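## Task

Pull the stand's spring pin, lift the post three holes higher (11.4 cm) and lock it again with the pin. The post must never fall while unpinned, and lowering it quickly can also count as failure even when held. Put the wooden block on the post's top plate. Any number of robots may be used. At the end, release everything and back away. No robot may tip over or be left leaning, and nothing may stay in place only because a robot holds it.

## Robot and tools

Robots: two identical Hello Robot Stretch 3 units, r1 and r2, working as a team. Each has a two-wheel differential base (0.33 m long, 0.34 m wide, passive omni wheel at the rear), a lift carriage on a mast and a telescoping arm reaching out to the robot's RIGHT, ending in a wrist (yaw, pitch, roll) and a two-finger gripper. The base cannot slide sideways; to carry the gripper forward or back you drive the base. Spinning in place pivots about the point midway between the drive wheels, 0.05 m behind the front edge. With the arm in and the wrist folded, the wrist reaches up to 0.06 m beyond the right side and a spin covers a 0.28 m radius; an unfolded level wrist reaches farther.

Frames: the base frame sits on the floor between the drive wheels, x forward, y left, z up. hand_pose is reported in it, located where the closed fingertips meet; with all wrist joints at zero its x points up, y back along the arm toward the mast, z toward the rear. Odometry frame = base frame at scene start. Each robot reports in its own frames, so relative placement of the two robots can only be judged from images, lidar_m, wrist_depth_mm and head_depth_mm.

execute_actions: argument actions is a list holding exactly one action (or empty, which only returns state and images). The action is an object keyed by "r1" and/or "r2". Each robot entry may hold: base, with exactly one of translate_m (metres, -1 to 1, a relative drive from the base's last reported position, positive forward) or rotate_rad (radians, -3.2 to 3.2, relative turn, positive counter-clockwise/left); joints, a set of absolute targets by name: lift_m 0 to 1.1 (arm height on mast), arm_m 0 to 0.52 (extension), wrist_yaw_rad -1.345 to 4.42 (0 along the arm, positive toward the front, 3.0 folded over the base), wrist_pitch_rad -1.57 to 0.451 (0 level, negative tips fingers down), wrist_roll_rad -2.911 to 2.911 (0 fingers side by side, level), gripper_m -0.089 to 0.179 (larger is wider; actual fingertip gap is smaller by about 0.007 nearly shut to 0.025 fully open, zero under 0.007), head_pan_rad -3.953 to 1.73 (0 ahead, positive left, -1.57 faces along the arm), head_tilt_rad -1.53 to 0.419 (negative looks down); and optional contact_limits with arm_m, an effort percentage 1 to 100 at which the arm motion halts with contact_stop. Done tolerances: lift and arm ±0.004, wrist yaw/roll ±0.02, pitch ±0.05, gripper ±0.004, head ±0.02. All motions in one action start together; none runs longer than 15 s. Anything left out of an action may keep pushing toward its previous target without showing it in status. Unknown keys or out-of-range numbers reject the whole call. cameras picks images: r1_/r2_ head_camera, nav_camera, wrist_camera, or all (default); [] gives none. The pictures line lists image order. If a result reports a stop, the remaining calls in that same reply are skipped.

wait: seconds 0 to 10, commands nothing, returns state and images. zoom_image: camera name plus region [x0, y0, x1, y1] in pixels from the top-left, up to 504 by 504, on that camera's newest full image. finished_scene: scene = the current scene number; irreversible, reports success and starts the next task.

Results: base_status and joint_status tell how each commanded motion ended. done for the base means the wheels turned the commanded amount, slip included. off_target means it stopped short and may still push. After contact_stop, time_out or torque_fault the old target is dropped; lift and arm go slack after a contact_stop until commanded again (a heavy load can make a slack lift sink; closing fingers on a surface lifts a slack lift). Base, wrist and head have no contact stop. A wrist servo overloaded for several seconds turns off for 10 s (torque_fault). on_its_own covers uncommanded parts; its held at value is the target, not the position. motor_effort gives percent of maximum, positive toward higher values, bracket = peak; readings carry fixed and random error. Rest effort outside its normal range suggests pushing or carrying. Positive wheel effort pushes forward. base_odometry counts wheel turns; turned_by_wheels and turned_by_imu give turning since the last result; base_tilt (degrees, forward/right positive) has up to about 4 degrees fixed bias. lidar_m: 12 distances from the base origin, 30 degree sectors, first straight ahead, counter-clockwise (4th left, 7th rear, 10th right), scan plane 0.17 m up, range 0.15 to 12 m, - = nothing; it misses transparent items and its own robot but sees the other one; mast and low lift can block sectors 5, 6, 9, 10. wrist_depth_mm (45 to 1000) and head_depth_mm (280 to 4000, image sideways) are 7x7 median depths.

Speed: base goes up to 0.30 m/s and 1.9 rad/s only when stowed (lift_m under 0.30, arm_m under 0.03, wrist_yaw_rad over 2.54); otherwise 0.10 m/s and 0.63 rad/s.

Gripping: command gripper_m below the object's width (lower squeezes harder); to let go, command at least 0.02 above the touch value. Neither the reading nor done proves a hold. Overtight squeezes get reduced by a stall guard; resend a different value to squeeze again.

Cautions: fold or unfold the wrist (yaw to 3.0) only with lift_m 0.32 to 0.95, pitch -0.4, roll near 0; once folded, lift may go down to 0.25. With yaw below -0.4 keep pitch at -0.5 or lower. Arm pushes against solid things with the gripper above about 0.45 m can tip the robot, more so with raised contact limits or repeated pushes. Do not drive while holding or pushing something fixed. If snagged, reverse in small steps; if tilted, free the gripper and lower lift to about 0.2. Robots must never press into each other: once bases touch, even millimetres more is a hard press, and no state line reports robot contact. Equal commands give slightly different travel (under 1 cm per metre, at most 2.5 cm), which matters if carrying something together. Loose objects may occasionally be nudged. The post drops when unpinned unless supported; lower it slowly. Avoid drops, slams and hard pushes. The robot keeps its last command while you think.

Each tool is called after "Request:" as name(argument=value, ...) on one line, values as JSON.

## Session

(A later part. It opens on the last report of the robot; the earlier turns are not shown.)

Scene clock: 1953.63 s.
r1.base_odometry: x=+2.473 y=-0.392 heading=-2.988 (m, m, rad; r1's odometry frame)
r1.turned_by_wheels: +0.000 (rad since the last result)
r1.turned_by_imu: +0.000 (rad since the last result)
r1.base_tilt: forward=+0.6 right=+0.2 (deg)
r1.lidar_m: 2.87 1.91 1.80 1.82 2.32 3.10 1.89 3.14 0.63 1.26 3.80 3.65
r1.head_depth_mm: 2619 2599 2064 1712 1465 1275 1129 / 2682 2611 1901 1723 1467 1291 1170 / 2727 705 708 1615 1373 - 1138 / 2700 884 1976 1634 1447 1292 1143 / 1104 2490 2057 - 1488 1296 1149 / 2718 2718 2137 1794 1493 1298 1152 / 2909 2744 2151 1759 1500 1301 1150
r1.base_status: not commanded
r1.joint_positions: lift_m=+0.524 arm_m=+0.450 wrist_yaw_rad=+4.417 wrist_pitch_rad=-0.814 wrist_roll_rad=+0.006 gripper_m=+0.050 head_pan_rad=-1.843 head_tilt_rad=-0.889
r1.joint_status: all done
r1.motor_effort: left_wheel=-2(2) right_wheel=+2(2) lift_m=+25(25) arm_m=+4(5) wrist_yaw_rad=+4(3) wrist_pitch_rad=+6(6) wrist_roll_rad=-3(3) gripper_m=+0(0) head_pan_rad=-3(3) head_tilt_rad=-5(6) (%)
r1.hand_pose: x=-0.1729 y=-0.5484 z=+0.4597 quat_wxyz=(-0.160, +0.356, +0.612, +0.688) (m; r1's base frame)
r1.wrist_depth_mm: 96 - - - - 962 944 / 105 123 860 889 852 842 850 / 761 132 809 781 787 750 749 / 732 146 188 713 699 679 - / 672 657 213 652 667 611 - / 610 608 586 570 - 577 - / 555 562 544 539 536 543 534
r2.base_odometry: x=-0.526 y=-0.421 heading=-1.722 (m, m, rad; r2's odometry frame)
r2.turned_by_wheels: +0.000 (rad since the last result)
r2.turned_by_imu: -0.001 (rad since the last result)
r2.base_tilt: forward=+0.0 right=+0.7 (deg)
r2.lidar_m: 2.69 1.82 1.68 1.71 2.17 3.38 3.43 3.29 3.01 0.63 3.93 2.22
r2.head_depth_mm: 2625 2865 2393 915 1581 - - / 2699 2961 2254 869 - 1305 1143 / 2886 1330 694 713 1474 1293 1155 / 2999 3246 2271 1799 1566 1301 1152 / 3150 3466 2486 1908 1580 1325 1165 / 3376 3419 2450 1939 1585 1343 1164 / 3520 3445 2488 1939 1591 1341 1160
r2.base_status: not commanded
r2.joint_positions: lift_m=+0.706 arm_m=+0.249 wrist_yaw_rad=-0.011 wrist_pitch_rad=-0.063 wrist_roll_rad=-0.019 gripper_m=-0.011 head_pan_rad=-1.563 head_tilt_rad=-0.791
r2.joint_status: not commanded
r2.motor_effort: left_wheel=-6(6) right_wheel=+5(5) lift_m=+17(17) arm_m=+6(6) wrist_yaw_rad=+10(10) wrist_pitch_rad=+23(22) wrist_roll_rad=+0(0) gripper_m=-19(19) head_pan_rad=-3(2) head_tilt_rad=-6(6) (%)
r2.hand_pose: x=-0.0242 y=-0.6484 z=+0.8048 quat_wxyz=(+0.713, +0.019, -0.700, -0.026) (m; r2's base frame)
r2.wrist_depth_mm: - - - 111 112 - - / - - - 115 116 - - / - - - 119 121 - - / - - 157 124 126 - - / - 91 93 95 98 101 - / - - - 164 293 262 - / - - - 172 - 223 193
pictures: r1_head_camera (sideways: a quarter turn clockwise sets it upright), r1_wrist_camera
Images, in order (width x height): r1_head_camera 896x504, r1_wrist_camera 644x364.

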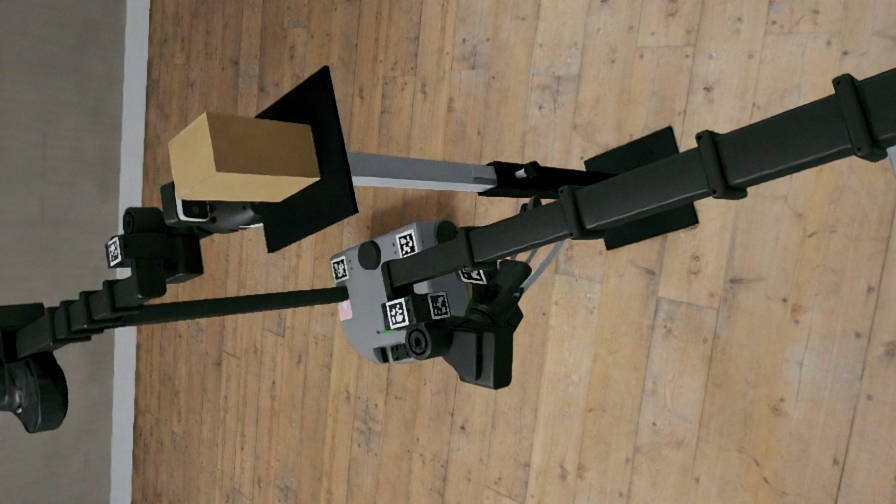

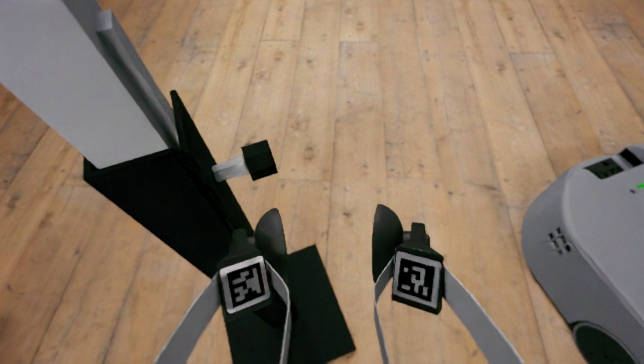

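Request:
execute_actions(actions=[{"r1": {"base": {"rotate_rad": 0.6}, "joints": {"arm_m": 0.254}}}], cameras=[])

Request:
execute_actions(actions=[{"r1": {"base": {"translate_m": -0.29}, "joints": {"head_pan_rad": -2.0, "head_tilt_rad": -1.05}}}], cameras=["r1_head_camera", "r1_wrist_camera", "r1_nav_camera"])

Scene clock: 2076.33 s.
r1.base_odometry: x=+2.473 y=-0.392 heading=-2.388 (m, m, rad; r1's odometry frame)
r1.turned_by_wheels: +0.600 (rad since the last result)
r1.turned_by_imu: +0.601 (rad since the last result)
r1.base_tilt: forward=+0.6 right=+0.2 (deg)
r1.lidar_m: 1.86 1.80 1.85 2.49 3.10 1.89 3.07 0.63 1.39 3.82 3.66 2.63
r1.head_depth_mm: 3003 2603 2065 1599 1458 1266 1130 / 3180 2614 2065 1725 1473 1286 - / 3433 2634 2102 1721 1502 1261 1120 / 3605 2653 2102 1743 - 1268 1140 / 3656 2687 2114 1753 1556 1284 1147 / 3707 2720 2138 1764 1498 1302 1151 / 3575 2751 2141 1770 1504 1304 1155
r1.base_status: done
r1.joint_positions: lift_m=+0.524 arm_m=+0.254 wrist_yaw_rad=+4.417 wrist_pitch_rad=-0.814 wrist_roll_rad=+0.005 gripper_m=+0.050 head_pan_rad=-1.843 head_tilt_rad=-0.889
r1.joint_status: all done
r1.motor_effort: left_wheel=-2(6) right_wheel=+2(7) lift_m=+24(25) arm_m=-3(3) wrist_yaw_rad=+3(2) wrist_pitch_rad=+6(6) wrist_roll_rad=-3(3) gripper_m=+0(0) head_pan_rad=-3(3) head_tilt_rad=-5(6) (%)
r1.hand_pose: x=-0.1730 y=-0.3530 z=+0.4597 quat_wxyz=(-0.160, +0.356, +0.612, +0.688) (m; r1's base frame)
r1.wrist_depth_mm: - - 463 - - 949 990 / 724 913 841 876 883 901 835 / 704 792 771 781 770 759 751 / 729 723 690 697 689 706 699 / 666 662 664 639 643 - - / 607 598 597 583 - - - / 552 558 547 551 542 - -
r2.base_odometry: x=-0.526 y=-0.421 heading=-1.722 (m, m, rad; r2's odometry frame)
r2.turned_by_wheels: +0.000 (rad since the last result)
r2.turned_by_imu: -0.002 (rad since the last result)
r2.base_tilt: forward=+0.0 right=+0.7 (deg)
r2.lidar_m: 2.71 1.81 1.69 1.71 2.17 3.39 3.42 3.28 3.03 0.63 3.93 2.22
r2.head_depth_mm: 2694 2907 2241 1803 1582 - - / 2757 3028 2309 1955 - 1306 1145 / 2768 1243 695 714 1466 1298 1150 / 3019 3199 2267 1795 1563 1312 1152 / 3153 3365 2456 1917 1567 1335 1155 / 3292 3425 2457 1937 1578 1334 1161 / 3508 3445 2509 1931 1590 1337 1162
r2.base_status: not commanded
r2.joint_positions: lift_m=+0.706 arm_m=+0.249 wrist_yaw_rad=-0.011 wrist_pitch_rad=-0.063 wrist_roll_rad=-0.019 gripper_m=-0.011 head_pan_rad=-1.563 head_tilt_rad=-0.791
r2.joint_status: not commanded
r2.motor_effort: left_wheel=-5(5) right_wheel=+5(4) lift_m=+17(17) arm_m=+6(6) wrist_yaw_rad=+10(10) wrist_pitch_rad=+22(22) wrist_roll_rad=+0(0) gripper_m=-19(20) head_pan_rad=-2(2) head_tilt_rad=-6(6) (%)
r2.hand_pose: x=-0.0242 y=-0.6484 z=+0.8048 quat_wxyz=(+0.713, +0.019, -0.700, -0.026) (m; r2's base frame)
r2.wrist_depth_mm: - - - 111 112 - - / - - - 115 116 - - / - - - 119 122 - - / - - 156 124 126 - - / - 91 93 95 98 100 394 / - - - 163 - - 459 / - - - 173 - - 490
pictures: none
No camera images: the call's "cameras" was empty. Leave "cameras" out to get every camera's image.

Scene clock: 2080.30 s.
r1.base_odometry: x=+2.684 y=-0.193 heading=-2.389 (m, m, rad; r1's odometry frame)
r1.turned_by_wheels: +0.000 (rad since the last result)
r1.turned_by_imu: -0.002 (rad since the last result)
r1.base_tilt: forward=+0.5 right=+0.3 (deg)
r1.lidar_m: 2.12 2.04 2.11 2.83 1.70 3.94 2.83 2.70 0.42 3.71 3.79 3.00
r1.head_depth_mm: 2443 2031 1669 1490 1347 1216 1118 / 676 495 527 1474 1358 1238 - / 735 2016 568 1477 1291 - - / 2523 2081 1737 1566 1330 1229 - / 2524 2072 1774 1613 1351 1232 1120 / 2531 2101 1783 1579 1353 1239 1121 / 2570 2130 1794 1562 1384 1246 1125
r1.base_status: done
r1.joint_positions: lift_m=+0.524 arm_m=+0.254 wrist_yaw_rad=+4.417 wrist_pitch_rad=-0.814 wrist_roll_rad=+0.005 gripper_m=+0.050 head_pan_rad=-1.993 head_tilt_rad=-1.037
r1.joint_status: all done
r1.motor_effort: left_wheel=-2(7) right_wheel=+2(2) lift_m=+25(24) arm_m=-3(3) wrist_yaw_rad=+3(3) wrist_pitch_rad=+6(6) wrist_roll_rad=-3(3) gripper_m=+0(0) head_pan_rad=-3(17) head_tilt_rad=-7(23) (%)
r1.hand_pose: x=-0.1730 y=-0.3530 z=+0.4597 quat_wxyz=(-0.160, +0.356, +0.612, +0.688) (m; r1's base frame)
r1.wrist_depth_mm: - - 125 - - 978 935 / 925 907 144 915 894 861 871 / 823 827 163 771 758 765 755 / 586 723 224 680 706 706 705 / 597 651 664 621 661 - - / 597 610 605 567 - - - / 566 557 543 542 542 - -
r2.base_odometry: x=-0.526 y=-0.421 heading=-1.722 (m, m, rad; r2's odometry frame)
r2.turned_by_wheels: +0.000 (rad since the last result)
r2.turned_by_imu: -0.001 (rad since the last result)
r2.base_tilt: forward=+0.0 right=+0.7 (deg)
r2.lidar_m: 2.70 1.81 1.68 1.71 2.17 3.40 3.46 3.29 3.04 0.63 3.92 2.22
r2.head_depth_mm: 2647 2924 2392 1819 1587 - - / 2780 3003 2420 884 - 1302 1147 / 2875 3148 693 711 1469 1302 1152 / 3020 3176 1047 1523 1450 1298 1146 / 3088 3210 2198 1914 1527 1339 1155 / 3327 3452 2493 1921 1573 1331 1159 / 3510 3492 2488 1935 1588 1339 1163
r2.base_status: not commanded
r2.joint_positions: lift_m=+0.706 arm_m=+0.249 wrist_yaw_rad=-0.011 wrist_pitch_rad=-0.063 wrist_roll_rad=-0.019 gripper_m=-0.011 head_pan_rad=-1.563 head_tilt_rad=-0.791
r2.joint_status: not commanded
r2.motor_effort: left_wheel=-5(6) right_wheel=+5(5) lift_m=+17(17) arm_m=+5(6) wrist_yaw_rad=+10(10) wrist_pitch_rad=+22(23) wrist_roll_rad=+0(0) gripper_m=-19(19) head_pan_rad=-2(3) head_tilt_rad=-6(6) (%)
r2.hand_pose: x=-0.0242 y=-0.6484 z=+0.8048 quat_wxyz=(+0.713, +0.019, -0.700, -0.026) (m; r2's base frame)
r2.wrist_depth_mm: - - - 111 113 - - / - - - 115 117 - - / - - - 120 122 - - / - - 156 124 126 - - / - 91 93 95 98 101 - / - - - 163 267 251 - / - - - 173 - 251 -
pictures: r1_head_camera (sideways: a quarter turn clockwise sets it upright), r1_nav_camera (sideways: a quarter turn counterclockwise sets it upright), r1_wrist_camera
Images, in order (width x height): r1_head_camera 896x504, r1_nav_camera 672x504, r1_wrist_camera 644x364.

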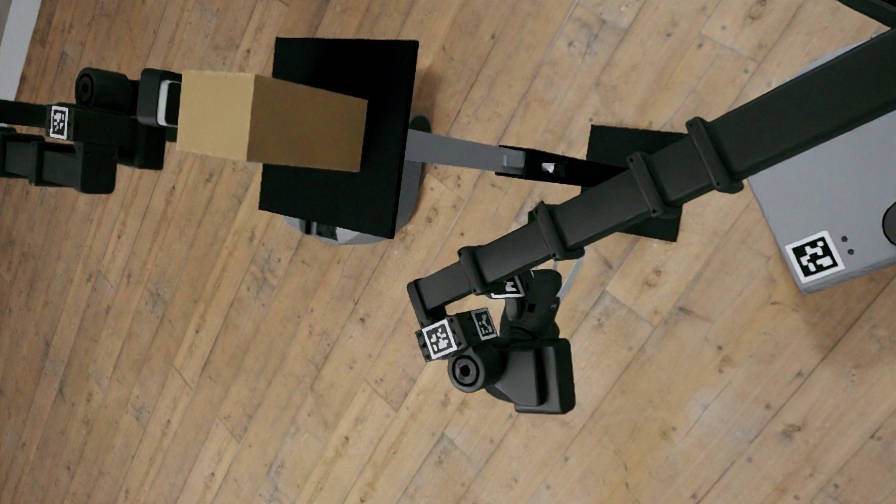

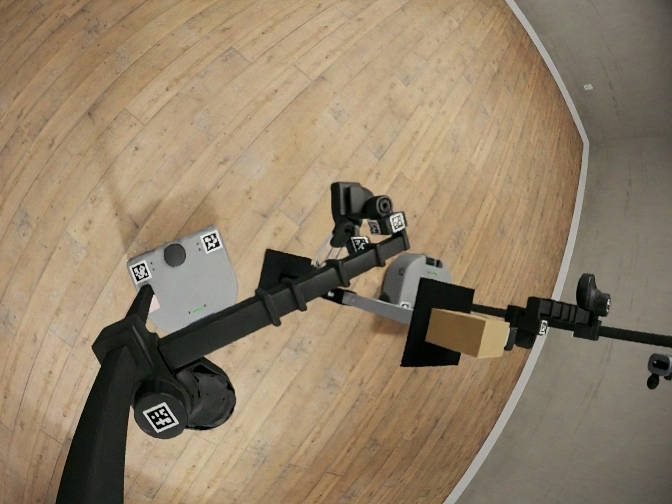

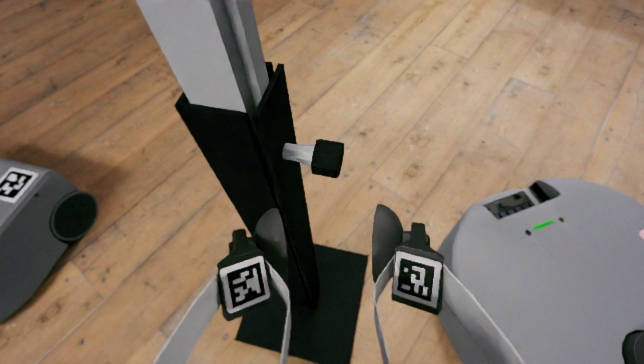

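Request:
zoom_image(camera="r1_wrist_camera", region=[200, 100, 420, 300])

Region (200, 100, 420, 300) of r1_wrist_camera's 644x364 image, scaled by 2.291; it fills the top 458 rows of this view, and the rest is white.

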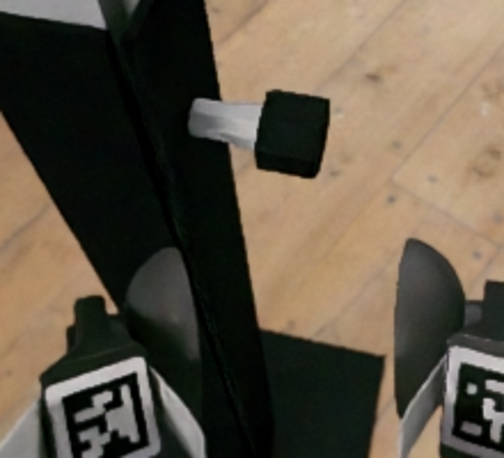

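Request:
execute_actions(actions=[{"r1": {"base": {"translate_m": -0.02}, "joints": {"arm_m": 0.243}}}], cameras=["r1_wrist_camera"])

Request:
zoom_image(camera="r1_wrist_camera", region=[200, 100, 420, 300])

Scene clock: 2128.83 s.
r1.base_odometry: x=+2.699 y=-0.180 heading=-2.389 (m, m, rad; r1's odometry frame)
r1.turned_by_wheels: +0.000 (rad since the last result)
r1.turned_by_imu: +0.000 (rad since the last result)
r1.base_tilt: forward=+0.6 right=+0.3 (deg)
r1.lidar_m: 2.14 2.06 2.12 2.86 1.68 3.90 2.81 2.68 0.41 3.69 3.80 3.01
r1.head_depth_mm: 2452 2025 1709 1519 1348 1217 1119 / 1108 619 554 1478 1355 1234 - / 689 1905 547 796 1298 - - / 2518 2061 1705 1545 1326 1231 - / 2515 2075 1778 1607 1333 1235 1120 / 2561 2088 1792 1574 1344 1240 1121 / 2543 2111 1794 1565 1388 1244 1128
r1.base_status: done
r1.joint_positions: lift_m=+0.524 arm_m=+0.243 wrist_yaw_rad=+4.417 wrist_pitch_rad=-0.814 wrist_roll_rad=+0.005 gripper_m=+0.050 head_pan_rad=-1.993 head_tilt_rad=-1.037
r1.joint_status: all done
r1.motor_effort: left_wheel=-1(4) right_wheel=+2(3) lift_m=+24(24) arm_m=-3(4) wrist_yaw_rad=+3(3) wrist_pitch_rad=+6(6) wrist_roll_rad=-3(3) gripper_m=+0(0) head_pan_rad=-3(3) head_tilt_rad=-7(8) (%)
r1.hand_pose: x=-0.1730 y=-0.3420 z=+0.4597 quat_wxyz=(-0.160, +0.356, +0.612, +0.688) (m; r1's base frame)
r1.wrist_depth_mm: - 95 113 - - 965 978 / 961 120 121 900 877 839 859 / 816 778 139 767 763 756 772 / 745 727 166 247 707 686 700 / 575 646 633 624 645 - - / 585 605 616 556 - - - / 560 565 551 550 540 - -
r2.base_odometry: x=-0.526 y=-0.421 heading=-1.722 (m, m, rad; r2's odometry frame)
r2.turned_by_wheels: +0.000 (rad since the last result)
r2.turned_by_imu: -0.001 (rad since the last result)
r2.base_tilt: forward=+0.1 right=+0.8 (deg)
r2.lidar_m: 2.70 1.82 1.69 1.71 2.17 3.38 3.45 3.28 3.02 0.63 3.91 2.22
r2.head_depth_mm: 2663 2873 2379 1890 1578 - - / 2754 2984 2396 909 - 1307 1147 / 2850 3156 694 711 1469 1285 1155 / 3025 3253 1018 1526 1439 1296 1154 / 3032 1151 1246 1918 1507 1333 1154 / 3358 3443 2367 1926 1581 1337 1158 / 3517 3531 2476 1937 1584 1338 1169
r2.base_status: not commanded
r2.joint_positions: lift_m=+0.706 arm_m=+0.249 wrist_yaw_rad=-0.011 wrist_pitch_rad=-0.063 wrist_roll_rad=-0.019 gripper_m=-0.011 head_pan_rad=-1.563 head_tilt_rad=-0.791
r2.joint_status: not commanded
r2.motor_effort: left_wheel=-5(5) right_wheel=+5(5) lift_m=+17(17) arm_m=+6(6) wrist_yaw_rad=+10(9) wrist_pitch_rad=+22(22) wrist_roll_rad=+0(0) gripper_m=-20(19) head_pan_rad=-3(3) head_tilt_rad=-6(6) (%)
r2.hand_pose: x=-0.0242 y=-0.6484 z=+0.8048 quat_wxyz=(+0.713, +0.019, -0.700, -0.026) (m; r2's base frame)
r2.wrist_depth_mm: - - - 111 112 - - / - - - 115 117 - - / - - - 120 121 - - / - - 157 124 126 - - / - 91 93 95 98 101 - / - - - 163 246 246 - / - - - 172 - 255 -
pictures: r1_wrist_camera
Images, in order (width x height): r1_wrist_camera 644x364.

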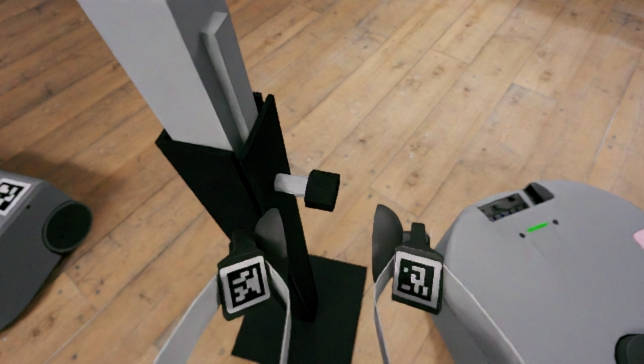

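Region (200, 100, 420, 300) of r1_wrist_camera's 644x364 image, scaled by 2.291; it fills the top 458 rows of this view, and the rest is white.

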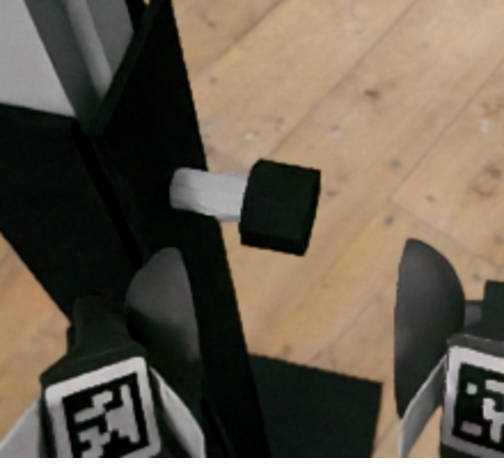

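Request:
execute_actions(actions=[{"r1": {"base": {"translate_m": -0.01}, "joints": {"arm_m": 0.235, "lift_m": 0.519}}}], cameras=["r1_wrist_camera"])

Request:
zoom_image(camera="r1_wrist_camera", region=[200, 100, 420, 300])

Scene clock: 2153.67 s.
r1.base_odometry: x=+2.706 y=-0.173 heading=-2.389 (m, m, rad; r1's odometry frame)
r1.turned_by_wheels: +0.000 (rad since the last result)
r1.turned_by_imu: +0.000 (rad since the last result)
r1.base_tilt: forward=+0.7 right=+0.2 (deg)
r1.lidar_m: 2.14 2.07 2.13 2.86 1.67 3.89 2.80 2.67 0.41 3.67 3.80 3.03
r1.head_depth_mm: 2448 2024 1740 1514 1347 1218 1118 / 2322 676 564 1468 1359 1238 - / 675 680 518 793 1307 - - / 2506 2059 1658 1536 1325 1224 - / 2512 2089 1777 1610 1329 1232 1119 / 2542 2099 1783 1571 1354 1238 1124 / 2583 2111 1795 1567 1387 1243 1126
r1.base_status: done
r1.joint_positions: lift_m=+0.519 arm_m=+0.235 wrist_yaw_rad=+4.417 wrist_pitch_rad=-0.814 wrist_roll_rad=+0.005 gripper_m=+0.050 head_pan_rad=-1.993 head_tilt_rad=-1.037
r1.joint_status: all done
r1.motor_effort: left_wheel=-2(8) right_wheel=+2(4) lift_m=+18(21) arm_m=-3(4) wrist_yaw_rad=+3(3) wrist_pitch_rad=+6(5) wrist_roll_rad=-3(3) gripper_m=+0(0) head_pan_rad=-3(3) head_tilt_rad=-7(7) (%)
r1.hand_pose: x=-0.1730 y=-0.3340 z=+0.4551 quat_wxyz=(-0.160, +0.356, +0.612, +0.688) (m; r1's base frame)
r1.wrist_depth_mm: - 84 - - - 957 1000 / 912 97 828 879 844 863 835 / 807 128 129 793 756 770 754 / 724 711 144 689 686 709 688 / 584 645 185 627 663 - - / 580 598 592 566 - - - / 554 558 530 536 538 - -
r2.base_odometry: x=-0.526 y=-0.421 heading=-1.722 (m, m, rad; r2's odometry frame)
r2.turned_by_wheels: +0.000 (rad since the last result)
r2.turned_by_imu: -0.001 (rad since the last result)
r2.base_tilt: forward=+0.0 right=+0.7 (deg)
r2.lidar_m: 2.70 1.81 1.69 1.71 2.18 3.39 3.44 3.26 3.03 0.63 3.92 2.22
r2.head_depth_mm: 2658 2905 2409 1871 1574 - - / 2793 2985 2409 937 - 1306 1147 / 2884 3117 695 712 1461 1296 1149 / 2995 3192 1019 1513 1437 1298 1160 / 3055 1160 1156 1869 1508 1336 1161 / 3323 3462 2371 1913 1588 1336 1157 / 3529 3445 2455 1933 1594 1334 1160
r2.base_status: not commanded
r2.joint_positions: lift_m=+0.706 arm_m=+0.249 wrist_yaw_rad=-0.011 wrist_pitch_rad=-0.063 wrist_roll_rad=-0.019 gripper_m=-0.011 head_pan_rad=-1.563 head_tilt_rad=-0.791
r2.joint_status: not commanded
r2.motor_effort: left_wheel=-5(5) right_wheel=+5(5) lift_m=+17(17) arm_m=+6(6) wrist_yaw_rad=+10(10) wrist_pitch_rad=+22(22) wrist_roll_rad=+0(0) gripper_m=-19(20) head_pan_rad=-3(2) head_tilt_rad=-7(6) (%)
r2.hand_pose: x=-0.0242 y=-0.6484 z=+0.8048 quat_wxyz=(+0.713, +0.019, -0.700, -0.026) (m; r2's base frame)
r2.wrist_depth_mm: - - - 111 112 - - / - - - 116 116 - - / - - 661 119 122 - - / - - 157 124 126 - - / - 91 93 95 98 101 - / - - - 163 253 258 - / - - - 172 - 290 -
pictures: r1_wrist_camera
Images, in order (width x height): r1_wrist_camera 644x364.

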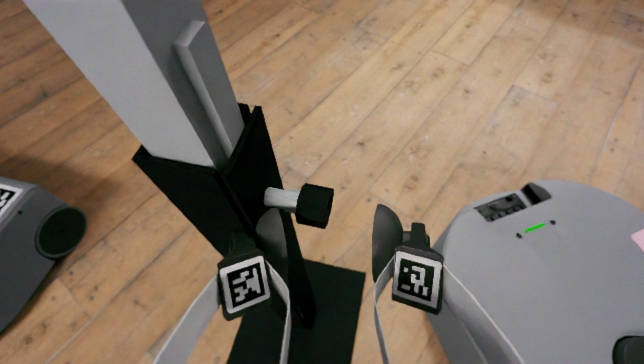

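Region (200, 100, 420, 300) of r1_wrist_camera's 644x364 image, scaled by 2.291; it fills the top 458 rows of this view, and the rest is white.

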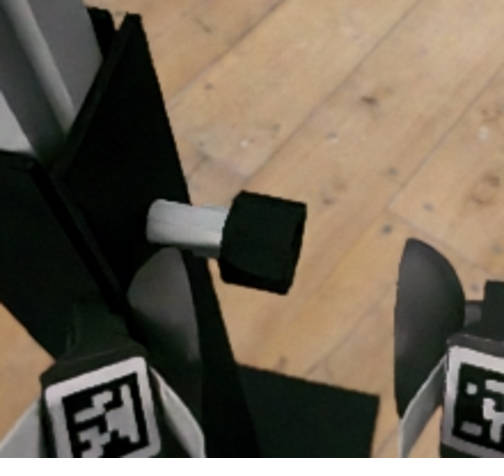

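Request:
execute_actions(actions=[{"r1": {"joints": {"gripper_m": 0.03}}, "r2": {"joints": {"lift_m": 0.725, "wrist_pitch_rad": 0.0}}}], cameras=["r1_wrist_camera"])

Request:
zoom_image(camera="r1_wrist_camera", region=[200, 100, 420, 300])

Scene clock: 2169.07 s.
r1.base_odometry: x=+2.706 y=-0.173 heading=-2.389 (m, m, rad; r1's odometry frame)
r1.turned_by_wheels: +0.000 (rad since the last result)
r1.turned_by_imu: +0.000 (rad since the last result)
r1.base_tilt: forward=+0.6 right=+0.3 (deg)
r1.lidar_m: 2.14 2.07 2.14 2.86 1.67 3.87 2.80 2.67 0.41 3.65 3.82 3.02
r1.head_depth_mm: 2472 2024 1745 1524 1350 1210 1120 / 2267 659 563 1473 1358 1240 - / 660 687 519 792 1307 - - / 2487 2060 1682 1535 1325 1231 - / 2514 2085 1771 1603 1330 1231 1120 / 2528 2095 1776 1572 1351 1240 1124 / 2569 2118 1804 1567 1383 1243 1122
r1.base_status: not commanded
r1.joint_positions: lift_m=+0.519 arm_m=+0.235 wrist_yaw_rad=+4.418 wrist_pitch_rad=-0.814 wrist_roll_rad=+0.005 gripper_m=+0.030 head_pan_rad=-1.993 head_tilt_rad=-1.037
r1.joint_status: all done
r1.motor_effort: left_wheel=-3(2) right_wheel=+1(2) lift_m=+18(18) arm_m=-3(3) wrist_yaw_rad=+1(3) wrist_pitch_rad=+6(6) wrist_roll_rad=-3(3) gripper_m=-1(72) head_pan_rad=-3(3) head_tilt_rad=-7(7) (%)
r1.hand_pose: x=-0.1730 y=-0.3341 z=+0.4551 quat_wxyz=(-0.161, +0.356, +0.612, +0.688) (m; r1's base frame)
r1.wrist_depth_mm: - 84 - - - 949 938 / 927 97 833 875 875 844 792 / 815 128 129 788 781 767 729 / 728 697 145 699 698 700 691 / 587 648 192 616 633 - - / 592 596 602 571 - - - / 548 558 540 525 541 - -
r2.base_odometry: x=-0.526 y=-0.421 heading=-1.722 (m, m, rad; r2's odometry frame)
r2.turned_by_wheels: +0.000 (rad since the last result)
r2.turned_by_imu: -0.001 (rad since the last result)
r2.base_tilt: forward=+0.0 right=+0.8 (deg)
r2.lidar_m: 2.70 1.81 1.68 1.70 2.17 3.38 3.42 3.28 3.03 0.63 3.93 2.22
r2.head_depth_mm: 2644 2921 2400 1858 1584 - - / 2775 3003 2440 891 1473 1313 1150 / 2879 3170 694 - 1485 1296 1149 / 3030 3207 1019 1519 1444 1306 1154 / 3055 1154 1159 1867 1492 1331 1155 / 3294 3417 2379 1919 1573 1330 1162 / 3482 3434 2443 1925 1575 1348 1167
r2.base_status: not commanded
r2.joint_positions: lift_m=+0.724 arm_m=+0.249 wrist_yaw_rad=-0.011 wrist_pitch_rad=-0.126 wrist_roll_rad=-0.019 gripper_m=-0.011 head_pan_rad=-1.563 head_tilt_rad=-0.791
r2.joint_status: wrist_pitch_rad off_target (ended at -0.126, target +0.000); the others done
r2.on_its_own: wrist_pitch_rad is at rest, and its effort (+44) is outside its rest range (-20 to +32)
r2.motor_effort: left_wheel=-5(6) right_wheel=+4(5) lift_m=+32(33) arm_m=+6(5) wrist_yaw_rad=+10(11) wrist_pitch_rad=+44(44) wrist_roll_rad=+0(0) gripper_m=-19(20) head_pan_rad=-3(3) head_tilt_rad=-6(6) (%)
r2.hand_pose: x=-0.0242 y=-0.6454 z=+0.8070 quat_wxyz=(+0.712, +0.041, -0.699, -0.048) (m; r2's base frame)
r2.wrist_depth_mm: - - - 106 108 - - / - - - 112 113 - - / - - 609 117 119 - - / - - 157 123 125 - - / - 101 103 105 108 110 - / - - 90 90 90 241 - / - - - 181 - 311 -
pictures: r1_wrist_camera
Images, in order (width x height): r1_wrist_camera 644x364.

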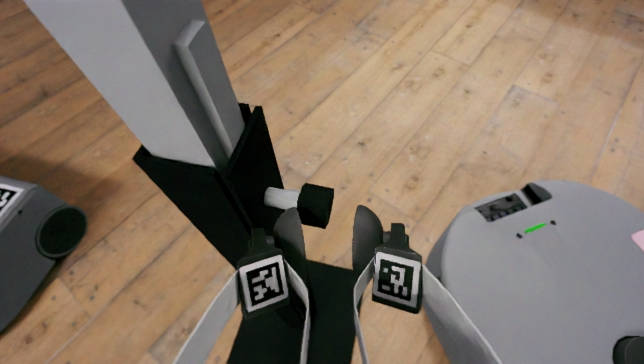

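Region (200, 100, 420, 300) of r1_wrist_camera's 644x364 image, scaled by 2.291; it fills the top 458 rows of this view, and the rest is white.

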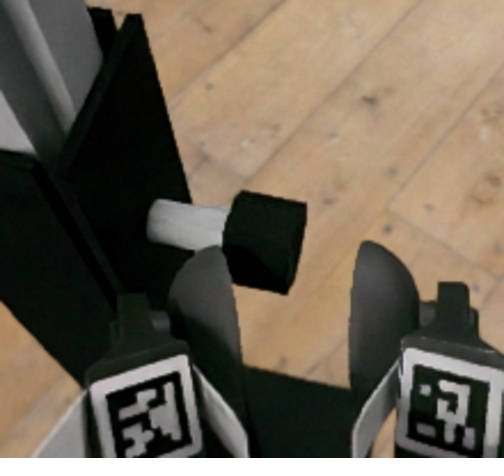

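Request:
execute_actions(actions=[{"r1": {"base": {"translate_m": -0.006}, "joints": {"gripper_m": 0.036, "arm_m": 0.233}}}], cameras=["r1_wrist_camera"])

Request:
zoom_image(camera="r1_wrist_camera", region=[200, 100, 420, 300])

Scene clock: 2183.07 s.
r1.base_odometry: x=+2.710 y=-0.169 heading=-2.389 (m, m, rad; r1's odometry frame)
r1.turned_by_wheels: +0.000 (rad since the last result)
r1.turned_by_imu: +0.000 (rad since the last result)
r1.base_tilt: forward=+0.6 right=+0.3 (deg)
r1.lidar_m: 2.15 2.07 2.14 2.87 1.67 3.86 2.79 2.67 0.40 3.66 3.82 3.03
r1.head_depth_mm: 2434 2020 1737 1518 1351 1212 1120 / 2319 1896 575 1475 1361 1237 - / 658 680 503 752 1327 - - / 2508 2074 618 1519 1324 1229 - / 2512 2093 1768 1618 1328 1230 1118 / 2539 2109 1792 1557 1359 1238 1124 / 2557 2107 1790 1555 1383 1240 1124
r1.base_status: done
r1.joint_positions: lift_m=+0.519 arm_m=+0.233 wrist_yaw_rad=+4.420 wrist_pitch_rad=-0.833 wrist_roll_rad=+0.005 gripper_m=+0.036 head_pan_rad=-1.993 head_tilt_rad=-1.037
r1.joint_status: all done
r1.motor_effort: left_wheel=+1(4) right_wheel=-4(7) lift_m=+18(18) arm_m=-4(4) wrist_yaw_rad=+0(1) wrist_pitch_rad=+14(15) wrist_roll_rad=-3(3) gripper_m=+0(33) head_pan_rad=-3(3) head_tilt_rad=-7(8) (%)
r1.hand_pose: x=-0.1693 y=-0.3335 z=+0.4521 quat_wxyz=(-0.154, +0.350, +0.616, +0.689) (m; r1's base frame)
r1.wrist_depth_mm: 946 81 944 953 934 970 893 / 875 92 806 855 848 817 820 / 794 118 126 733 744 746 741 / 692 681 139 690 680 701 685 / 589 640 190 623 630 - - / 577 601 597 567 - - - / 555 558 539 529 548 - -
r2.base_odometry: x=-0.526 y=-0.421 heading=-1.722 (m, m, rad; r2's odometry frame)
r2.turned_by_wheels: +0.000 (rad since the last result)
r2.turned_by_imu: -0.001 (rad since the last result)
r2.base_tilt: forward=+0.1 right=+0.8 (deg)
r2.lidar_m: 2.70 1.82 1.68 1.71 2.17 3.39 3.44 3.29 3.02 0.63 3.92 2.22
r2.head_depth_mm: 2635 2892 2385 1879 1576 - - / 2731 2994 2422 909 1489 1315 1149 / 2873 3145 694 - 1483 1294 1150 / 2994 3213 1012 1518 1444 1302 1156 / 2975 1169 1152 1845 1489 1337 1155 / 3373 3455 2390 1926 1563 1337 1165 / 3537 3484 2462 1941 1577 1336 1160
r2.base_status: not commanded
r2.joint_positions: lift_m=+0.724 arm_m=+0.249 wrist_yaw_rad=-0.011 wrist_pitch_rad=-0.126 wrist_roll_rad=-0.019 gripper_m=-0.011 head_pan_rad=-1.563 head_tilt_rad=-0.791
r2.joint_status: not commanded
r2.on_its_own: wrist_pitch_rad is at rest, and its effort (+44) is outside its rest range (-20 to +32)
r2.motor_effort: left_wheel=-5(5) right_wheel=+4(5) lift_m=+32(32) arm_m=+5(6) wrist_yaw_rad=+10(10) wrist_pitch_rad=+44(44) wrist_roll_rad=+0(0) gripper_m=-19(19) head_pan_rad=-2(3) head_tilt_rad=-7(6) (%)
r2.hand_pose: x=-0.0242 y=-0.6454 z=+0.8070 quat_wxyz=(+0.712, +0.041, -0.699, -0.048) (m; r2's base frame)
r2.wrist_depth_mm: - - - 107 107 - - / - - - 112 113 - - / - - 643 117 119 - - / - - 157 123 125 - - / - 101 103 105 107 110 - / - - 90 89 90 240 - / - - - 181 - 309 -
pictures: r1_wrist_camera
Images, in order (width x height): r1_wrist_camera 644x364.

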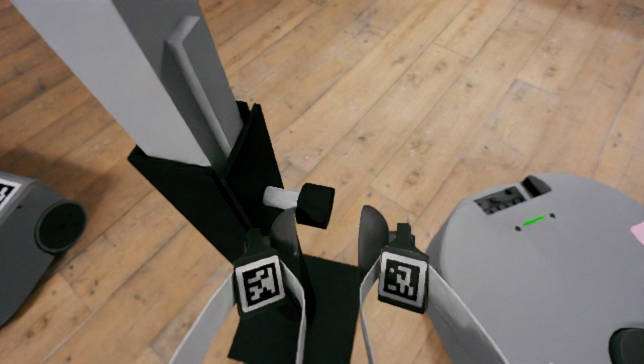

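Region (200, 100, 420, 300) of r1_wrist_camera's 644x364 image, scaled by 2.291; it fills the top 458 rows of this view, and the rest is white.

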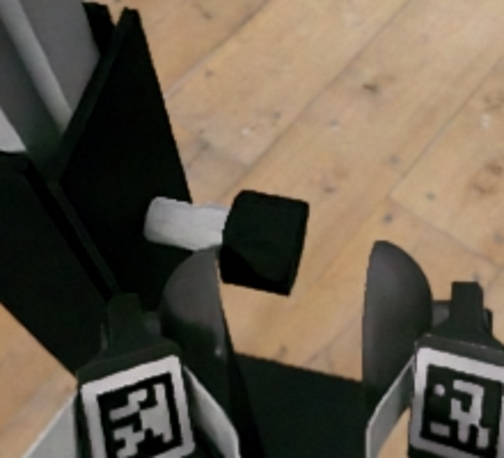

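Request:
execute_actions(actions=[{"r1": {"joints": {"gripper_m": 0.0}}}], cameras=["r1_wrist_camera"])

Request:
zoom_image(camera="r1_wrist_camera", region=[200, 100, 420, 300])

Scene clock: 2190.47 s.
r1.base_odometry: x=+2.710 y=-0.169 heading=-2.389 (m, m, rad; r1's odometry frame)
r1.turned_by_wheels: +0.000 (rad since the last result)
r1.turned_by_imu: +0.000 (rad since the last result)
r1.base_tilt: forward=+0.6 right=+0.2 (deg)
r1.lidar_m: 2.15 2.07 2.14 2.87 1.68 3.87 2.80 2.67 0.41 3.65 3.82 3.02
r1.head_depth_mm: 2459 2033 1731 1525 1354 1216 1114 / 2313 1908 575 1470 1354 1234 - / 659 680 503 751 1334 - - / 2471 2069 617 1519 1325 1229 - / 2528 2087 1771 1610 1327 1230 1119 / 2539 2081 1789 1557 1357 1237 1121 / 2553 2118 1802 1564 1380 1236 1126
r1.base_status: not commanded
r1.joint_positions: lift_m=+0.519 arm_m=+0.233 wrist_yaw_rad=+4.438 wrist_pitch_rad=-0.835 wrist_roll_rad=+0.002 gripper_m=+0.000 head_pan_rad=-1.993 head_tilt_rad=-1.037
r1.joint_status: all done
r1.on_its_own: wrist_yaw_rad is at rest, and its effort (-24) is outside its rest range (-12 to +12)
r1.motor_effort: left_wheel=+2(3) right_wheel=-5(5) lift_m=+18(18) arm_m=-4(4) wrist_yaw_rad=-24(25) wrist_pitch_rad=+15(15) wrist_roll_rad=-1(3) gripper_m=-8(84) head_pan_rad=-3(3) head_tilt_rad=-7(7) (%)
r1.hand_pose: x=-0.1698 y=-0.3364 z=+0.4518 quat_wxyz=(-0.161, +0.342, +0.619, +0.688) (m; r1's base frame)
r1.wrist_depth_mm: - 80 931 963 920 935 891 / 880 95 111 866 833 824 815 / 785 132 124 771 755 735 750 / 655 688 141 676 694 690 681 / 573 646 201 618 622 - - / 589 592 589 556 - - - / 555 553 541 533 529 - -
r2.base_odometry: x=-0.526 y=-0.421 heading=-1.722 (m, m, rad; r2's odometry frame)
r2.turned_by_wheels: +0.000 (rad since the last result)
r2.turned_by_imu: -0.001 (rad since the last result)
r2.base_tilt: forward=+0.0 right=+0.7 (deg)
r2.lidar_m: 2.70 1.81 1.68 1.71 2.17 3.39 3.45 3.27 3.02 0.63 3.93 2.23
r2.head_depth_mm: 2636 2856 2379 1887 1580 - - / 2751 2985 2409 907 1486 1315 1148 / 2885 3143 694 - 1486 1284 1149 / 3007 3255 1015 1534 1433 1289 1148 / 2997 1166 1156 1865 1491 1338 1148 / 3364 3426 2385 1918 1564 1333 1166 / 3507 3477 2506 1920 1572 1341 1165
r2.base_status: not commanded
r2.joint_positions: lift_m=+0.724 arm_m=+0.249 wrist_yaw_rad=-0.011 wrist_pitch_rad=-0.126 wrist_roll_rad=-0.019 gripper_m=-0.011 head_pan_rad=-1.563 head_tilt_rad=-0.791
r2.joint_status: not commanded
r2.on_its_own: wrist_pitch_rad is at rest, and its effort (+44) is outside its rest range (-20 to +32)
r2.motor_effort: left_wheel=-5(5) right_wheel=+5(5) lift_m=+32(32) arm_m=+6(5) wrist_yaw_rad=+10(10) wrist_pitch_rad=+44(44) wrist_roll_rad=+0(0) gripper_m=-19(18) head_pan_rad=-3(2) head_tilt_rad=-7(6) (%)
r2.hand_pose: x=-0.0242 y=-0.6454 z=+0.8070 quat_wxyz=(+0.712, +0.041, -0.699, -0.048) (m; r2's base frame)
r2.wrist_depth_mm: - - - 107 108 - - / - - - 111 113 - - / - - 628 117 120 - - / - - 158 123 126 - - / - 101 103 105 107 110 - / - - 89 90 90 241 - / - - - 181 - 309 -
pictures: r1_wrist_camera
Images, in order (width x height): r1_wrist_camera 644x364.

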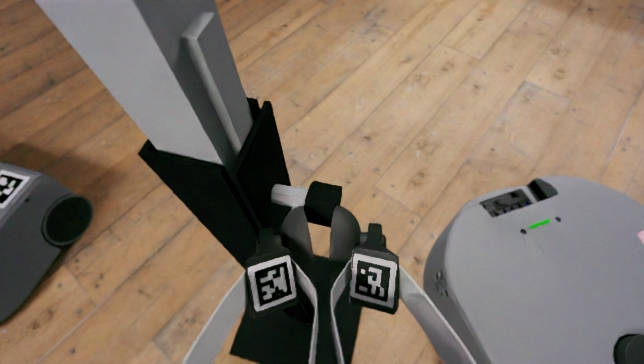

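Region (200, 100, 420, 300) of r1_wrist_camera's 644x364 image, scaled by 2.291; it fills the top 458 rows of this view, and the rest is white.

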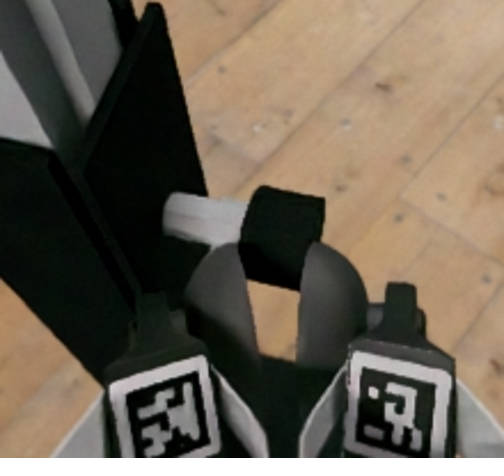

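Request:
execute_actions(actions=[{"r1": {"base": {"translate_m": 0.005}, "joints": {"arm_m": 0.221}}}], cameras=["r1_wrist_camera"])

Request:
zoom_image(camera="r1_wrist_camera", region=[200, 100, 420, 300])

Scene clock: 2204.73 s.
r1.base_odometry: x=+2.707 y=-0.172 heading=-2.388 (m, m, rad; r1's odometry frame)
r1.turned_by_wheels: +0.000 (rad since the last result)
r1.turned_by_imu: +0.000 (rad since the last result)
r1.base_tilt: forward=+0.6 right=+0.3 (deg)
r1.lidar_m: 2.14 2.07 2.13 2.86 1.68 3.86 2.80 2.67 0.41 3.68 3.82 3.03
r1.head_depth_mm: 2446 2036 1737 1523 1345 1216 1117 / 2254 657 565 1477 1353 1239 - / 661 685 517 794 1306 - - / 2497 2077 1662 1537 1317 1230 - / 2526 2075 1778 1594 1328 1230 1119 / 2545 2105 1789 1559 1358 1239 1122 / 2560 2111 1791 1564 1382 1244 1125
r1.base_status: done
r1.joint_positions: lift_m=+0.519 arm_m=+0.222 wrist_yaw_rad=+4.439 wrist_pitch_rad=-0.833 wrist_roll_rad=-0.005 gripper_m=+0.000 head_pan_rad=-1.993 head_tilt_rad=-1.037
r1.joint_status: all done
r1.on_its_own: wrist_yaw_rad is at rest, and its effort (-24) is outside its rest range (-12 to +12)
r1.motor_effort: left_wheel=+5(6) right_wheel=-6(6) lift_m=+18(18) arm_m=-10(11) wrist_yaw_rad=-24(25) wrist_pitch_rad=+14(15) wrist_roll_rad=+3(3) gripper_m=-14(14) head_pan_rad=-3(3) head_tilt_rad=-7(7) (%)
r1.hand_pose: x=-0.1702 y=-0.3249 z=+0.4521 quat_wxyz=(-0.164, +0.340, +0.618, +0.689) (m; r1's base frame)
r1.wrist_depth_mm: 538 87 - 954 990 941 920 / 854 97 842 848 847 838 820 / 807 119 138 774 736 744 737 / 643 680 149 700 684 674 672 / 594 653 192 626 629 - - / 574 595 597 567 - - - / 561 554 532 534 533 - -
r2.base_odometry: x=-0.526 y=-0.421 heading=-1.722 (m, m, rad; r2's odometry frame)
r2.turned_by_wheels: +0.000 (rad since the last result)
r2.turned_by_imu: -0.001 (rad since the last result)
r2.base_tilt: forward=+0.0 right=+0.8 (deg)
r2.lidar_m: 2.70 1.81 1.68 1.71 2.17 3.39 3.44 3.30 3.02 0.63 3.94 2.22
r2.head_depth_mm: 2635 2878 2425 1883 1587 - - / 2750 2988 2400 938 1477 1318 1151 / 2896 3116 694 - 1486 1291 1154 / 3010 3239 1013 1530 1449 1303 1153 / 3015 1156 1155 1854 1492 1334 1155 / 3325 3496 2410 1933 1591 1331 1159 / 3490 3430 2493 1916 1568 1342 1166
r2.base_status: not commanded
r2.joint_positions: lift_m=+0.724 arm_m=+0.249 wrist_yaw_rad=-0.011 wrist_pitch_rad=-0.126 wrist_roll_rad=-0.019 gripper_m=-0.011 head_pan_rad=-1.563 head_tilt_rad=-0.791
r2.joint_status: not commanded
r2.on_its_own: wrist_pitch_rad is at rest, and its effort (+44) is outside its rest range (-20 to +32)
r2.motor_effort: left_wheel=-5(5) right_wheel=+5(5) lift_m=+32(33) arm_m=+5(6) wrist_yaw_rad=+11(10) wrist_pitch_rad=+44(44) wrist_roll_rad=+0(0) gripper_m=-19(19) head_pan_rad=-3(2) head_tilt_rad=-7(6) (%)
r2.hand_pose: x=-0.0242 y=-0.6454 z=+0.8070 quat_wxyz=(+0.712, +0.041, -0.699, -0.048) (m; r2's base frame)
r2.wrist_depth_mm: - - - 107 108 - - / - - - 111 113 - - / - - 616 117 119 - - / - - 158 123 126 - - / - 101 103 105 108 110 - / - - 90 90 90 254 - / - - - 181 330 324 -
pictures: r1_wrist_camera
Images, in order (width x height): r1_wrist_camera 644x364.

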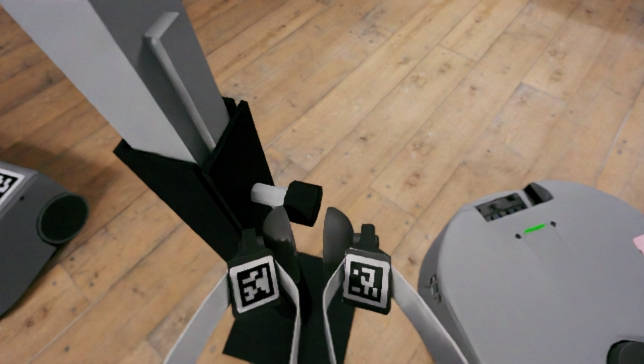

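Region (200, 100, 420, 300) of r1_wrist_camera's 644x364 image, scaled by 2.291; it fills the top 458 rows of this view, and the rest is white.

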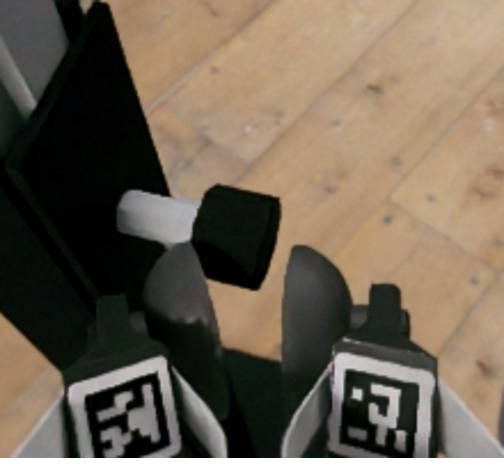

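Request:
execute_actions(actions=[{"r1": {"base": {"translate_m": 0.004}, "joints": {"arm_m": 0.212, "gripper_m": -0.02}}}], cameras=["r1_wrist_camera"])

Request:
zoom_image(camera="r1_wrist_camera", region=[200, 100, 420, 300])

Scene clock: 2215.20 s.
r1.base_odometry: x=+2.704 y=-0.175 heading=-2.388 (m, m, rad; r1's odometry frame)
r1.turned_by_wheels: +0.000 (rad since the last result)
r1.turned_by_imu: +0.000 (rad since the last result)
r1.base_tilt: forward=+0.6 right=+0.3 (deg)
r1.lidar_m: 2.14 2.07 2.13 2.86 1.68 3.87 2.79 2.67 0.41 3.68 3.82 3.01
r1.head_depth_mm: 2439 2034 1737 1517 1344 1213 1117 / 1082 608 564 1475 1358 1234 - / 659 704 521 762 1309 - - / 2504 2082 1692 1539 1316 1227 - / 2517 2081 1779 1582 1330 1229 1115 / 2533 2091 1791 1556 1357 1237 1122 / 2568 2123 1791 1564 1388 1242 1126
r1.base_status: done
r1.joint_positions: lift_m=+0.519 arm_m=+0.213 wrist_yaw_rad=+4.440 wrist_pitch_rad=-0.834 wrist_roll_rad=-0.011 gripper_m=-0.019 head_pan_rad=-1.993 head_tilt_rad=-1.037
r1.joint_status: all done
r1.on_its_own: wrist_yaw_rad is at rest, and its effort (-25) is outside its rest range (-12 to +12)
r1.motor_effort: left_wheel=+7(8) right_wheel=-7(7) lift_m=+18(18) arm_m=-14(15) wrist_yaw_rad=-25(25) wrist_pitch_rad=+15(15) wrist_roll_rad=+7(7) gripper_m=-23(88) head_pan_rad=-3(4) head_tilt_rad=-7(7) (%)
r1.hand_pose: x=-0.1699 y=-0.3164 z=+0.4519 quat_wxyz=(-0.166, +0.338, +0.618, +0.690) (m; r1's base frame)
r1.wrist_depth_mm: 84 94 - 956 960 924 918 / 836 102 843 849 887 823 828 / 808 121 150 771 758 742 731 / 631 162 162 703 668 695 688 / 606 647 201 640 620 - - / 597 595 594 - 582 - - / 544 547 539 540 535 - -
r2.base_odometry: x=-0.526 y=-0.421 heading=-1.722 (m, m, rad; r2's odometry frame)
r2.turned_by_wheels: +0.000 (rad since the last result)
r2.turned_by_imu: -0.001 (rad since the last result)
r2.base_tilt: forward=+0.0 right=+0.8 (deg)
r2.lidar_m: 2.70 1.81 1.69 1.71 2.17 3.39 3.43 3.28 3.02 0.63 3.93 2.23
r2.head_depth_mm: 2639 2887 2437 1870 1578 - - / 2766 3004 2395 947 1474 1321 1149 / 2876 3136 691 - 1479 1286 1148 / 2989 3162 1015 1529 1432 1310 1148 / 3063 1152 1151 1854 1501 1333 1155 / 3320 3480 2388 1911 1571 1338 1164 / 3436 3448 2503 1944 1588 1342 1160
r2.base_status: not commanded
r2.joint_positions: lift_m=+0.724 arm_m=+0.249 wrist_yaw_rad=-0.011 wrist_pitch_rad=-0.127 wrist_roll_rad=-0.019 gripper_m=-0.011 head_pan_rad=-1.563 head_tilt_rad=-0.791
r2.joint_status: not commanded
r2.on_its_own: wrist_pitch_rad is at rest, and its effort (+44) is outside its rest range (-20 to +32)
r2.motor_effort: left_wheel=-5(5) right_wheel=+5(5) lift_m=+32(32) arm_m=+5(5) wrist_yaw_rad=+10(10) wrist_pitch_rad=+44(44) wrist_roll_rad=+0(0) gripper_m=-19(19) head_pan_rad=-3(3) head_tilt_rad=-6(6) (%)
r2.hand_pose: x=-0.0242 y=-0.6454 z=+0.8068 quat_wxyz=(+0.712, +0.042, -0.699, -0.049) (m; r2's base frame)
r2.wrist_depth_mm: - - - 107 108 - - / - - - 112 113 - - / - - 611 116 119 - - / - - 157 123 125 - - / - 101 103 105 108 110 - / - - 90 90 90 272 - / - - - 180 326 - -
pictures: r1_wrist_camera
Images, in order (width x height): r1_wrist_camera 644x364.

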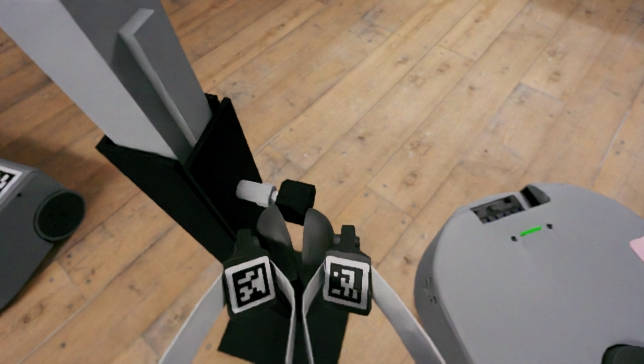

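Region (200, 100, 420, 300) of r1_wrist_camera's 644x364 image, scaled by 2.291; it fills the top 458 rows of this view, and the rest is white.

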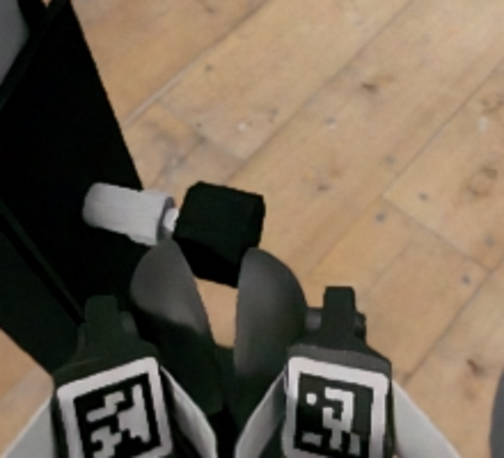

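Request:
execute_actions(actions=[{"r1": {"base": {"translate_m": 0.003}, "joints": {"arm_m": 0.205}}}], cameras=["r1_wrist_camera"])

Request:
zoom_image(camera="r1_wrist_camera", region=[200, 100, 420, 300])

Scene clock: 2226.20 s.
r1.base_odometry: x=+2.702 y=-0.177 heading=-2.387 (m, m, rad; r1's odometry frame)
r1.turned_by_wheels: +0.000 (rad since the last result)
r1.turned_by_imu: +0.000 (rad since the last result)
r1.base_tilt: forward=+0.6 right=+0.3 (deg)
r1.lidar_m: 2.14 2.07 2.13 2.86 1.68 3.90 2.80 2.68 0.41 3.69 3.81 3.03
r1.head_depth_mm: 2448 2033 1707 1514 1349 1218 1118 / 1081 610 553 1475 1352 1235 - / 660 1319 538 795 1288 - - / 2507 2071 1708 1543 1308 1233 - / 2526 2078 1779 1583 1311 1229 1121 / 2544 2092 1787 1553 1379 1244 1123 / 2556 2109 1799 1567 1384 1242 1122
r1.base_status: done
r1.joint_positions: lift_m=+0.519 arm_m=+0.206 wrist_yaw_rad=+4.440 wrist_pitch_rad=-0.832 wrist_roll_rad=-0.014 gripper_m=-0.019 head_pan_rad=-1.993 head_tilt_rad=-1.037
r1.joint_status: all done
r1.on_its_own: arm_m is at rest, and its effort (-16) is outside its rest range (-14 to +14); wrist_yaw_rad is at rest, and its effort (-25) is outside its rest range (-12 to +12)
r1.motor_effort: left_wheel=+8(11) right_wheel=-6(7) lift_m=+18(18) arm_m=-16(16) wrist_yaw_rad=-25(26) wrist_pitch_rad=+14(15) wrist_roll_rad=+9(9) gripper_m=-26(26) head_pan_rad=-3(3) head_tilt_rad=-7(7) (%)
r1.hand_pose: x=-0.1703 y=-0.3094 z=+0.4522 quat_wxyz=(-0.167, +0.337, +0.617, +0.691) (m; r1's base frame)
r1.wrist_depth_mm: 87 101 - 989 941 950 915 / 484 107 867 858 835 809 814 / 757 124 744 771 748 749 764 / 673 151 170 682 690 693 679 / 627 646 203 633 627 - - / 586 595 - 556 578 - - / 547 551 538 534 524 - -
r2.base_odometry: x=-0.526 y=-0.421 heading=-1.722 (m, m, rad; r2's odometry frame)
r2.turned_by_wheels: +0.000 (rad since the last result)
r2.turned_by_imu: -0.001 (rad since the last result)
r2.base_tilt: forward=+0.0 right=+0.8 (deg)
r2.lidar_m: 2.70 1.82 1.69 1.71 2.17 3.39 3.42 3.28 3.03 0.63 3.92 2.22
r2.head_depth_mm: 2658 2924 2399 1877 1600 - - / 2754 3039 2403 955 1478 1305 1146 / 2871 3143 692 - 1477 1279 1149 / 3052 3233 1017 1516 1440 1303 1150 / 3076 1155 1147 1918 1499 1327 1152 / 3382 3421 2398 1918 1569 1332 1159 / 3513 3474 2494 1924 1587 1337 1167
r2.base_status: not commanded
r2.joint_positions: lift_m=+0.724 arm_m=+0.249 wrist_yaw_rad=-0.011 wrist_pitch_rad=-0.127 wrist_roll_rad=-0.019 gripper_m=-0.011 head_pan_rad=-1.563 head_tilt_rad=-0.791
r2.joint_status: not commanded
r2.on_its_own: wrist_pitch_rad is at rest, and its effort (+44) is outside its rest range (-20 to +32)
r2.motor_effort: left_wheel=-5(5) right_wheel=+5(5) lift_m=+32(32) arm_m=+5(5) wrist_yaw_rad=+10(10) wrist_pitch_rad=+44(44) wrist_roll_rad=+0(0) gripper_m=-19(19) head_pan_rad=-3(3) head_tilt_rad=-6(6) (%)
r2.hand_pose: x=-0.0242 y=-0.6454 z=+0.8068 quat_wxyz=(+0.712, +0.042, -0.699, -0.049) (m; r2's base frame)
r2.wrist_depth_mm: - - - 107 107 - - / - - - 111 113 - - / - - 600 117 119 - - / - - 157 123 126 - - / - 101 103 106 108 110 - / - - 89 90 90 292 - / - - - 180 329 - -
pictures: r1_wrist_camera
Images, in order (width x height): r1_wrist_camera 644x364.

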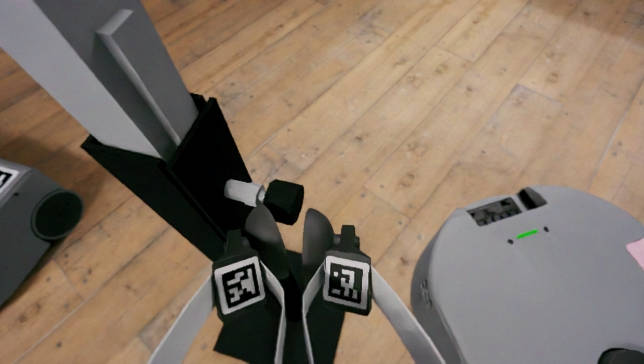

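Region (200, 100, 420, 300) of r1_wrist_camera's 644x364 image, scaled by 2.291; it fills the top 458 rows of this view, and the rest is white.

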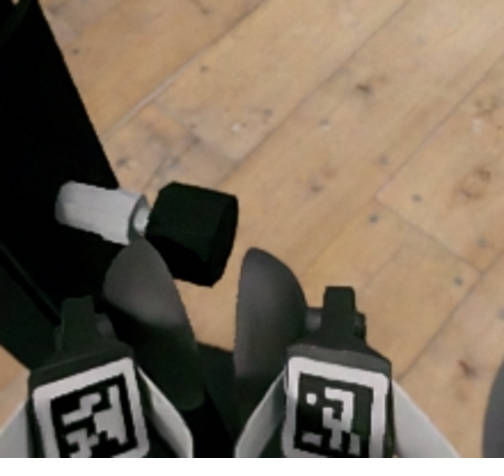

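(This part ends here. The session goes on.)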